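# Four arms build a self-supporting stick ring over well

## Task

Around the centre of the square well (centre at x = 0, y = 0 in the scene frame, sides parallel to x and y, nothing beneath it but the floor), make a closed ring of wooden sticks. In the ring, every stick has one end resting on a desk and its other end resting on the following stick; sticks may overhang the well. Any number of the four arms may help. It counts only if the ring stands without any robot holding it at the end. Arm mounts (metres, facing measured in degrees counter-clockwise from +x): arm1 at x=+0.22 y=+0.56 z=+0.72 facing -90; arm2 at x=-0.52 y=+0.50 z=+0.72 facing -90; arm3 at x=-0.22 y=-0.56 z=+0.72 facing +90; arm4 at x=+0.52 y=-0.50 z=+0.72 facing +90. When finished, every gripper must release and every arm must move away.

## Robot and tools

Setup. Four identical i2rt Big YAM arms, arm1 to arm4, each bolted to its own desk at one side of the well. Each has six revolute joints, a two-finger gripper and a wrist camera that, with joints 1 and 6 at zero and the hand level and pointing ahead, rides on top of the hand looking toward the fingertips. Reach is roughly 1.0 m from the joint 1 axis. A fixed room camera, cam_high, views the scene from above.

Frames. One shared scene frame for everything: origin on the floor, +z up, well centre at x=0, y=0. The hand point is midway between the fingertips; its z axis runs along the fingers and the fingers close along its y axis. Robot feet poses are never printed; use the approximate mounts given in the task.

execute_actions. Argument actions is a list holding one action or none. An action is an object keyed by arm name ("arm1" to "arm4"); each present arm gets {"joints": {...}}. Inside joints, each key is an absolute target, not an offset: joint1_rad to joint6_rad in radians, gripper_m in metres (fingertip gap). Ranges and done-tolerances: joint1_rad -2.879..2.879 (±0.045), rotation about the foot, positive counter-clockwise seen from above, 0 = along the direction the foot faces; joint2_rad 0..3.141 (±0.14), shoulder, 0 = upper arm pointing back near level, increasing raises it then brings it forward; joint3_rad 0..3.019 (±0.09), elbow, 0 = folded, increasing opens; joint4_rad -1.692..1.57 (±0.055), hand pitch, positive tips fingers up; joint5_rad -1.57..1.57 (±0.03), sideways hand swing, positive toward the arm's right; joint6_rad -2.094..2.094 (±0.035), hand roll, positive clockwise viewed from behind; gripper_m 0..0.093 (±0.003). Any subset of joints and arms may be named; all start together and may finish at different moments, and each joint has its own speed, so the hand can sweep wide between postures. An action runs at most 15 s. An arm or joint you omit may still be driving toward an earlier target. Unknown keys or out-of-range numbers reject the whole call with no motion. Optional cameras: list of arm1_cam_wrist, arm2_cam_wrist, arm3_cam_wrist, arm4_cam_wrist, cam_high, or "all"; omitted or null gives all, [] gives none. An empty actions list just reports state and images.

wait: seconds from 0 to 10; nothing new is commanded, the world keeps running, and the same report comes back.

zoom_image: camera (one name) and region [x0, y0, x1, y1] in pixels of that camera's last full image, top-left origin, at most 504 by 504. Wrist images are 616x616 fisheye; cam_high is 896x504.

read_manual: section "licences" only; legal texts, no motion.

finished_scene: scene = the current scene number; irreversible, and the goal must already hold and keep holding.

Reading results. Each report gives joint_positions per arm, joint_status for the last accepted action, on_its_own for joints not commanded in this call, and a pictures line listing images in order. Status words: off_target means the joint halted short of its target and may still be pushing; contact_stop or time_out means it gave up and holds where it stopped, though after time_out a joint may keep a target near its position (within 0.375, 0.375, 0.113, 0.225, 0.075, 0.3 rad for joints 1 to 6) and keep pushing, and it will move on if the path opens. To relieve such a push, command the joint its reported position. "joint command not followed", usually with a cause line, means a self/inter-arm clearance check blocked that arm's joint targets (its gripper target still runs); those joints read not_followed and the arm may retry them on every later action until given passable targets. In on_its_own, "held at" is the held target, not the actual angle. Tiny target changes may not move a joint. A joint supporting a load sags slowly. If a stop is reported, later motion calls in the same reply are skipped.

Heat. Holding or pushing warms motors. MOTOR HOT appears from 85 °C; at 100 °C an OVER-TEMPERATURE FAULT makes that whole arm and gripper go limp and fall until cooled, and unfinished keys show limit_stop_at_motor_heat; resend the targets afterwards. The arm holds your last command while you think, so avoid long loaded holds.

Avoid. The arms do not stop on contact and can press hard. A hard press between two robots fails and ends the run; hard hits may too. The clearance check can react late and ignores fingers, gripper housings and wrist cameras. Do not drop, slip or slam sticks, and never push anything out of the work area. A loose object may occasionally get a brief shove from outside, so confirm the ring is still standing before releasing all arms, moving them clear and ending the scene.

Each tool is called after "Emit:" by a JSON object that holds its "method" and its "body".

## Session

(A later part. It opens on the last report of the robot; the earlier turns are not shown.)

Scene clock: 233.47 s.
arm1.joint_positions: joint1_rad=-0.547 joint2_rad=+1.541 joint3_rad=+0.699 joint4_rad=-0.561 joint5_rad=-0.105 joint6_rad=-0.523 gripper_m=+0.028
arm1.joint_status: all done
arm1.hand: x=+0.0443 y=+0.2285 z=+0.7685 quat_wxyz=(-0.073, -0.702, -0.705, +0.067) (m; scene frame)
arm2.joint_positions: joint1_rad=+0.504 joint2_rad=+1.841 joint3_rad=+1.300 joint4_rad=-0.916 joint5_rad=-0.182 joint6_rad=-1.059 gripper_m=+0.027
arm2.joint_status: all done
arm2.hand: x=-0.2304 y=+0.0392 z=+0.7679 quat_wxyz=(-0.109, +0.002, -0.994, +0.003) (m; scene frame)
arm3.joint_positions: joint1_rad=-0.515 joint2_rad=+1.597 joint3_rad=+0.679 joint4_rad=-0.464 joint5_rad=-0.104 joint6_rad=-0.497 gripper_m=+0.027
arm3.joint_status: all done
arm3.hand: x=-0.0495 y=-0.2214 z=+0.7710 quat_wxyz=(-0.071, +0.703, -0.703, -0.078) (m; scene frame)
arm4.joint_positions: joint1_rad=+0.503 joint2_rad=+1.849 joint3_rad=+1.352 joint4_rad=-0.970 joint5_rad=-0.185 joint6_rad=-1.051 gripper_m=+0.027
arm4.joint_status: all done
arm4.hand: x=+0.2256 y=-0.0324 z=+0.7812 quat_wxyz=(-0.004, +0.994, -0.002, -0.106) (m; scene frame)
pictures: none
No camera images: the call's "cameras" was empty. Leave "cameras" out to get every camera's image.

Emit:
{"method": "execute_actions", "body": {"actions": [{"arm1":{"joints":{"joint1_rad":-0.529,"joint2_rad":1.596,"joint3_rad":0.785,"joint4_rad":-0.586,"joint5_rad":-0.075,"joint6_rad":-0.505}},"arm3":{"joints":{"joint1_rad":-0.495,"joint2_rad":1.654,"joint3_rad":0.742,"joint4_rad":-0.495,"joint5_rad":-0.072}},"arm2":{"joints":{"joint1_rad":0.529,"joint2_rad":1.898,"joint3_rad":1.365,"joint4_rad":-0.94,"joint5_rad":-0.133}},"arm4":{"joints":{"joint1_rad":0.533,"joint2_rad":1.886,"joint3_rad":1.413,"joint4_rad":-0.992,"joint5_rad":-0.135}}}]}}

Emit:
{"method": "zoom_image", "body": {"camera": "cam_high", "region": [350, 160, 570, 360]}}

Scene clock: 253.07 s.
arm1.joint_positions: joint1_rad=-0.541 joint2_rad=+1.591 joint3_rad=+0.740 joint4_rad=-0.576 joint5_rad=-0.077 joint6_rad=-0.516 gripper_m=+0.028
arm1.joint_status: all done
arm1.hand: x=+0.0369 y=+0.2204 z=+0.7616 quat_wxyz=(-0.057, -0.704, -0.705, +0.059) (m; scene frame)
arm2.joint_positions: joint1_rad=+0.520 joint2_rad=+1.875 joint3_rad=+1.313 joint4_rad=-0.930 joint5_rad=-0.135 joint6_rad=-1.060 gripper_m=+0.027
arm2.joint_status: all done
arm2.hand: x=-0.2303 y=+0.0410 z=+0.7532 quat_wxyz=(-0.081, +0.008, -0.997, -0.002) (m; scene frame)
arm3.joint_positions: joint1_rad=-0.505 joint2_rad=+1.646 joint3_rad=+0.706 joint4_rad=-0.487 joint5_rad=-0.074 joint6_rad=-0.497 gripper_m=+0.027
arm3.joint_status: all done
arm3.hand: x=-0.0484 y=-0.2216 z=+0.7593 quat_wxyz=(-0.053, +0.707, -0.703, -0.057) (m; scene frame)
arm4.joint_positions: joint1_rad=+0.521 joint2_rad=+1.874 joint3_rad=+1.357 joint4_rad=-0.978 joint5_rad=-0.139 joint6_rad=-1.052 gripper_m=+0.027
arm4.joint_status: all done
arm4.hand: x=+0.2252 y=-0.0353 z=+0.7682 quat_wxyz=(-0.003, +0.997, +0.005, -0.079) (m; scene frame)
pictures: arm1_cam_wrist, arm2_cam_wrist, arm3_cam_wrist, arm4_cam_wrist, cam_high
Images, in order (width x height): arm1_cam_wrist 616x616, arm2_cam_wrist 616x616, arm3_cam_wrist 616x616, arm4_cam_wrist 616x616, cam_high 896x504.

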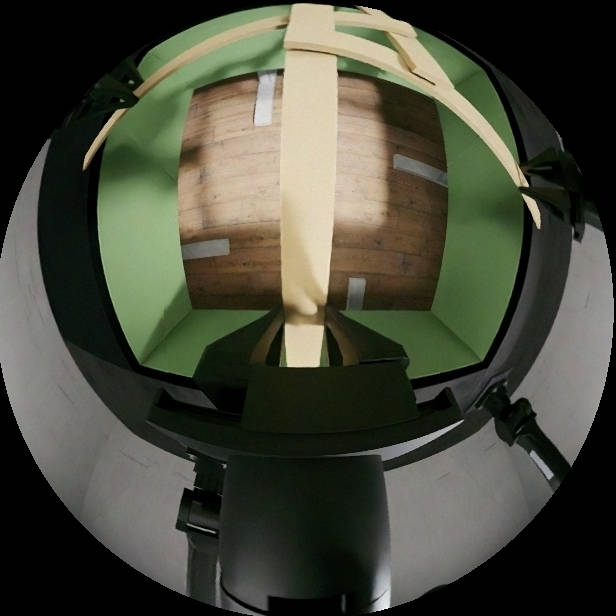

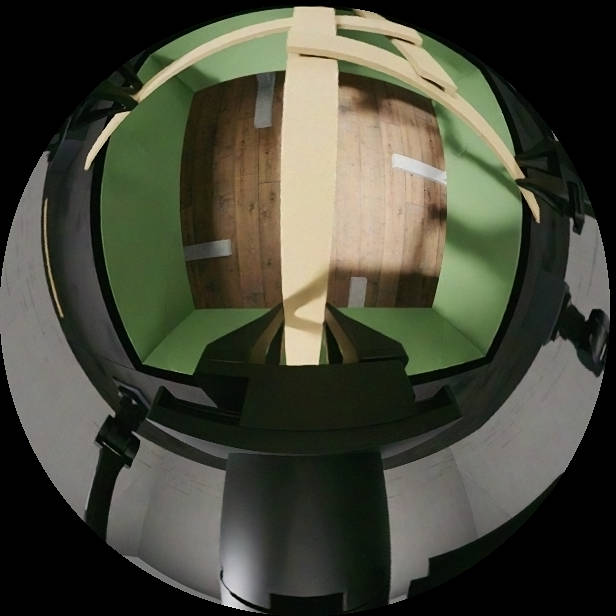

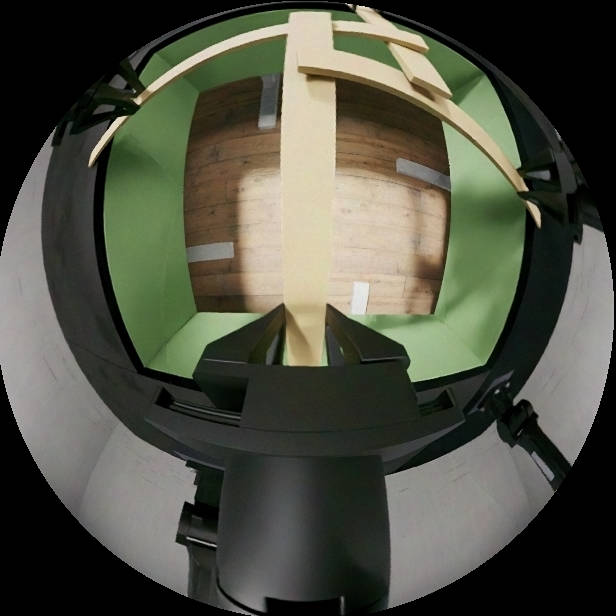

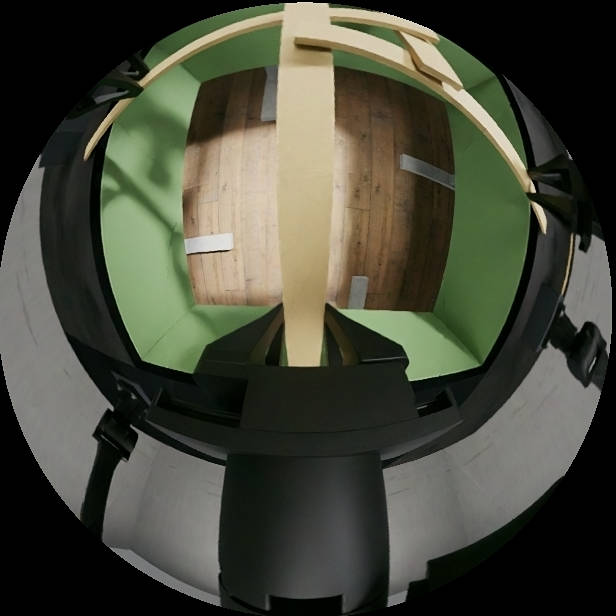

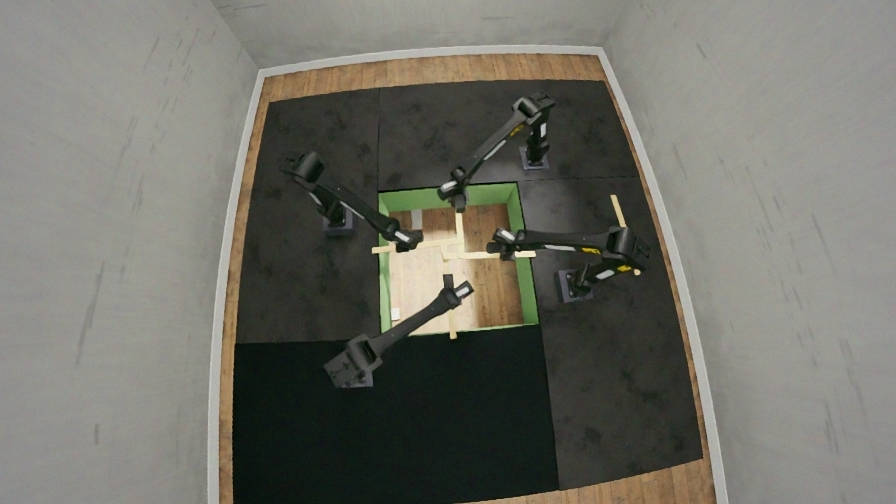

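Region (350, 160, 570, 360) of cam_high's 896x504 image, scaled by 2.291, with more detail than that image has; it fills the top 458 rows of this view, and the rest is white.

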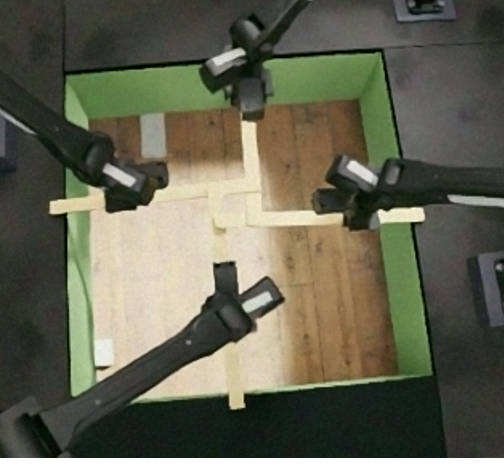

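Emit:
{"method": "execute_actions", "body": {"actions": [{"arm1":{"joints":{"joint1_rad":-0.524,"joint2_rad":1.63,"joint3_rad":0.795,"joint4_rad":-0.598,"joint5_rad":-0.055}},"arm3":{"joints":{"joint1_rad":-0.49,"joint2_rad":1.683,"joint3_rad":0.755,"joint4_rad":-0.511,"joint5_rad":-0.053}},"arm2":{"joints":{"joint1_rad":0.534,"joint2_rad":1.912,"joint3_rad":1.37,"joint4_rad":-0.95,"joint5_rad":-0.105}},"arm4":{"joints":{"joint1_rad":0.538,"joint2_rad":1.902,"joint4_rad":-0.995,"joint5_rad":-0.105,"joint6_rad":-1.035}}}], "cameras": ["arm2_cam_wrist","arm4_cam_wrist"]}}

Scene clock: 264.73 s.
arm1.joint_positions: joint1_rad=-0.536 joint2_rad=+1.620 joint3_rad=+0.749 joint4_rad=-0.586 joint5_rad=-0.058 joint6_rad=-0.515 gripper_m=+0.028
arm1.joint_status: all done
arm1.hand: x=+0.0368 y=+0.2230 z=+0.7530 quat_wxyz=(-0.044, -0.705, -0.706, +0.047) (m; scene frame)
arm2.joint_positions: joint1_rad=+0.523 joint2_rad=+1.885 joint3_rad=+1.315 joint4_rad=-0.940 joint5_rad=-0.107 joint6_rad=-1.061 gripper_m=+0.027
arm2.joint_status: all done
arm2.hand: x=-0.2340 y=+0.0416 z=+0.7482 quat_wxyz=(-0.064, +0.009, -0.998, -0.002) (m; scene frame)
arm3.joint_positions: joint1_rad=-0.501 joint2_rad=+1.672 joint3_rad=+0.718 joint4_rad=-0.501 joint5_rad=-0.056 joint6_rad=-0.498 gripper_m=+0.027
arm3.joint_status: all done
arm3.hand: x=-0.0477 y=-0.2236 z=+0.7525 quat_wxyz=(-0.043, +0.709, -0.702, -0.045) (m; scene frame)
arm4.joint_positions: joint1_rad=+0.525 joint2_rad=+1.883 joint3_rad=+1.358 joint4_rad=-0.982 joint5_rad=-0.110 joint6_rad=-1.048 gripper_m=+0.027
arm4.joint_status: all done
arm4.hand: x=+0.2284 y=-0.0351 z=+0.7630 quat_wxyz=(-0.005, +0.998, +0.004, -0.063) (m; scene frame)
pictures: arm2_cam_wrist, arm4_cam_wrist
Images, in order (width x height): arm2_cam_wrist 616x616, arm4_cam_wrist 616x616.

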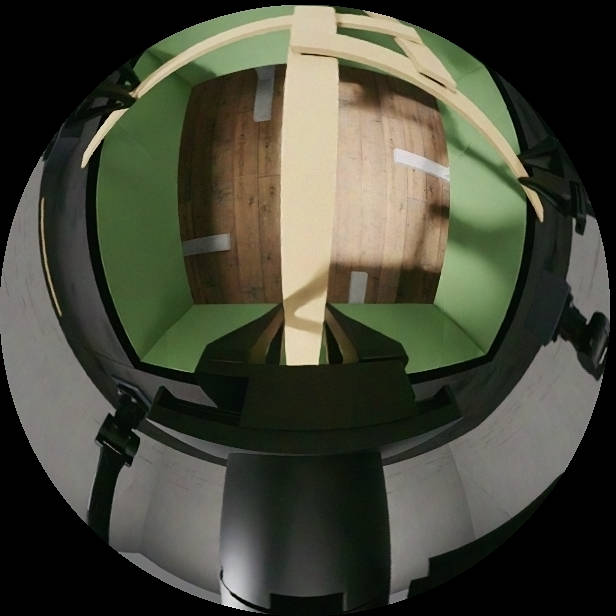

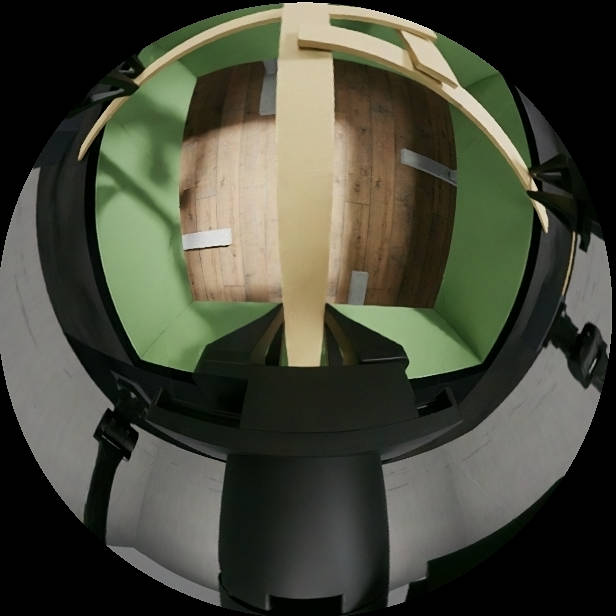

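Near contact everywhere. Release all.

Emit:
{"method": "execute_actions", "body": {"actions": [{"arm1":{"joints":{"gripper_m":0.05}},"arm2":{"joints":{"gripper_m":0.05}},"arm3":{"joints":{"gripper_m":0.05}},"arm4":{"joints":{"gripper_m":0.05}}}], "cameras": ["arm1_cam_wrist","arm3_cam_wrist"]}}

Scene clock: 270.10 s.
arm1.joint_positions: joint1_rad=-0.536 joint2_rad=+1.620 joint3_rad=+0.749 joint4_rad=-0.586 joint5_rad=-0.058 joint6_rad=-0.514 gripper_m=+0.050
arm1.joint_status: all done
arm1.hand: x=+0.0368 y=+0.2230 z=+0.7530 quat_wxyz=(-0.044, -0.705, -0.706, +0.047) (m; scene frame)
arm2.joint_positions: joint1_rad=+0.523 joint2_rad=+1.885 joint3_rad=+1.319 joint4_rad=-0.940 joint5_rad=-0.107 joint6_rad=-1.061 gripper_m=+0.050
arm2.joint_status: all done
arm2.hand: x=-0.2332 y=+0.0401 z=+0.7495 quat_wxyz=(-0.065, +0.009, -0.998, +0.000) (m; scene frame)
arm3.joint_positions: joint1_rad=-0.501 joint2_rad=+1.672 joint3_rad=+0.718 joint4_rad=-0.502 joint5_rad=-0.056 joint6_rad=-0.498 gripper_m=+0.050
arm3.joint_status: all done
arm3.hand: x=-0.0477 y=-0.2238 z=+0.7525 quat_wxyz=(-0.042, +0.709, -0.702, -0.045) (m; scene frame)
arm4.joint_positions: joint1_rad=+0.525 joint2_rad=+1.883 joint3_rad=+1.358 joint4_rad=-0.982 joint5_rad=-0.108 joint6_rad=-1.045 gripper_m=+0.050
arm4.joint_status: all done
arm4.hand: x=+0.2286 y=-0.0349 z=+0.7630 quat_wxyz=(-0.005, +0.998, +0.002, -0.063) (m; scene frame)
pictures: arm1_cam_wrist, arm3_cam_wrist
Images, in order (width x height): arm1_cam_wrist 616x616, arm3_cam_wrist 616x616.

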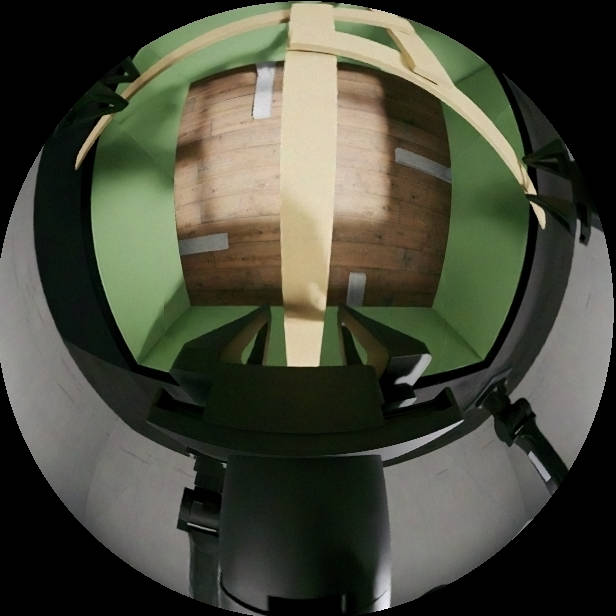

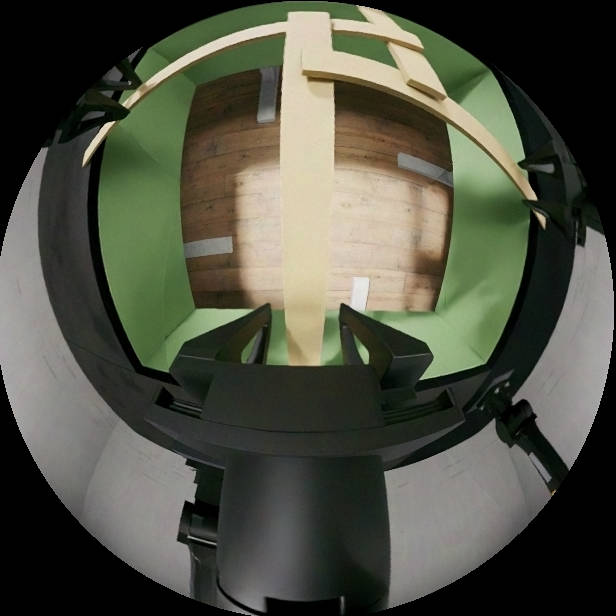

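Emit:
{"method": "execute_actions", "body": {"actions": [{"arm1":{"joints":{"joint2_rad":0.8}},"arm2":{"joints":{"joint2_rad":1.05}},"arm3":{"joints":{"joint2_rad":0.85}},"arm4":{"joints":{"joint2_rad":1.05}}}], "cameras": ["cam_high"]}}

Emit:
{"method": "zoom_image", "body": {"camera": "cam_high", "region": [350, 160, 570, 360]}}

Scene clock: 281.63 s.
arm1.joint_positions: joint1_rad=-0.536 joint2_rad=+0.796 joint3_rad=+0.749 joint4_rad=-0.589 joint5_rad=-0.058 joint6_rad=-0.514 gripper_m=+0.050
arm1.joint_status: all done
arm1.hand: x=+0.0353 y=+0.2214 z=+1.0689 quat_wxyz=(-0.146, -0.622, -0.639, +0.428) (m; scene frame)
arm2.joint_positions: joint1_rad=+0.523 joint2_rad=+1.034 joint3_rad=+1.352 joint4_rad=-0.941 joint5_rad=-0.107 joint6_rad=-1.061 gripper_m=+0.050
arm2.joint_status: all done
arm2.hand: x=-0.2823 y=+0.1188 z=+1.1958 quat_wxyz=(-0.269, +0.029, -0.889, +0.370) (m; scene frame)
arm3.joint_positions: joint1_rad=-0.501 joint2_rad=+0.845 joint3_rad=+0.718 joint4_rad=-0.505 joint5_rad=-0.055 joint6_rad=-0.498 gripper_m=+0.050
arm3.joint_status: all done
arm3.hand: x=-0.0347 y=-0.2033 z=+1.0729 quat_wxyz=(-0.422, +0.642, -0.622, -0.155) (m; scene frame)
arm4.joint_positions: joint1_rad=+0.525 joint2_rad=+1.052 joint3_rad=+1.390 joint4_rad=-0.983 joint5_rad=-0.108 joint6_rad=-1.044 gripper_m=+0.050
arm4.joint_status: all done
arm4.hand: x=+0.2786 y=-0.1252 z=+1.2002 quat_wxyz=(-0.365, +0.892, +0.025, -0.265) (m; scene frame)
pictures: cam_high
Images, in order (width x height): cam_high 896x504.

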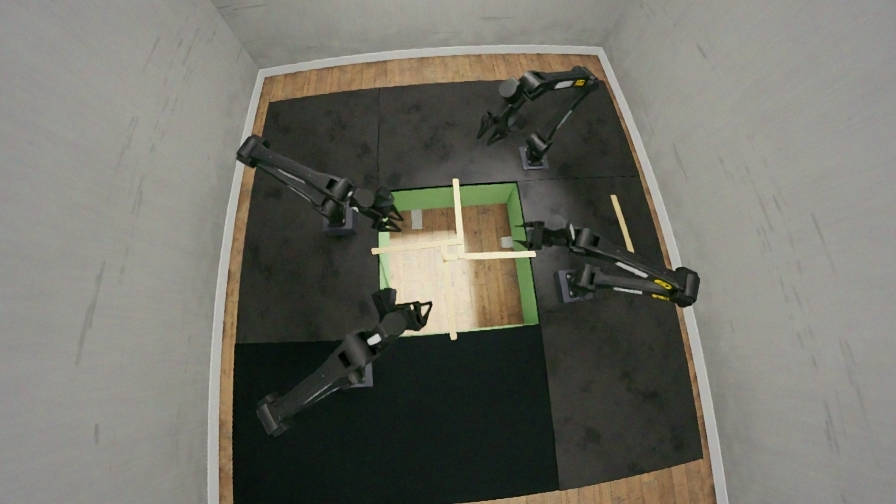

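Region (350, 160, 570, 360) of cam_high's 896x504 image, scaled by 2.291, with more detail than that image has; it fills the top 458 rows of this view, and the rest is white.

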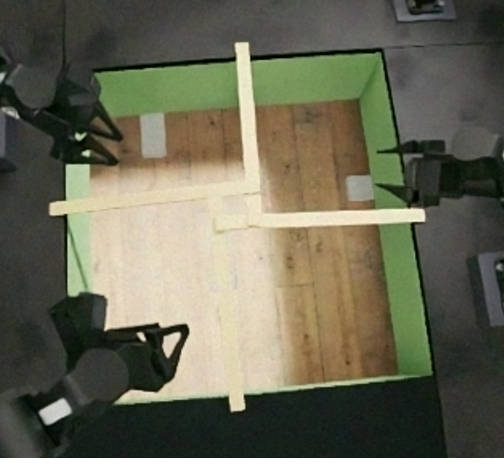

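Emit:
{"method": "finished_scene", "body": {"scene": 2}}

The scene is finished: the task was done.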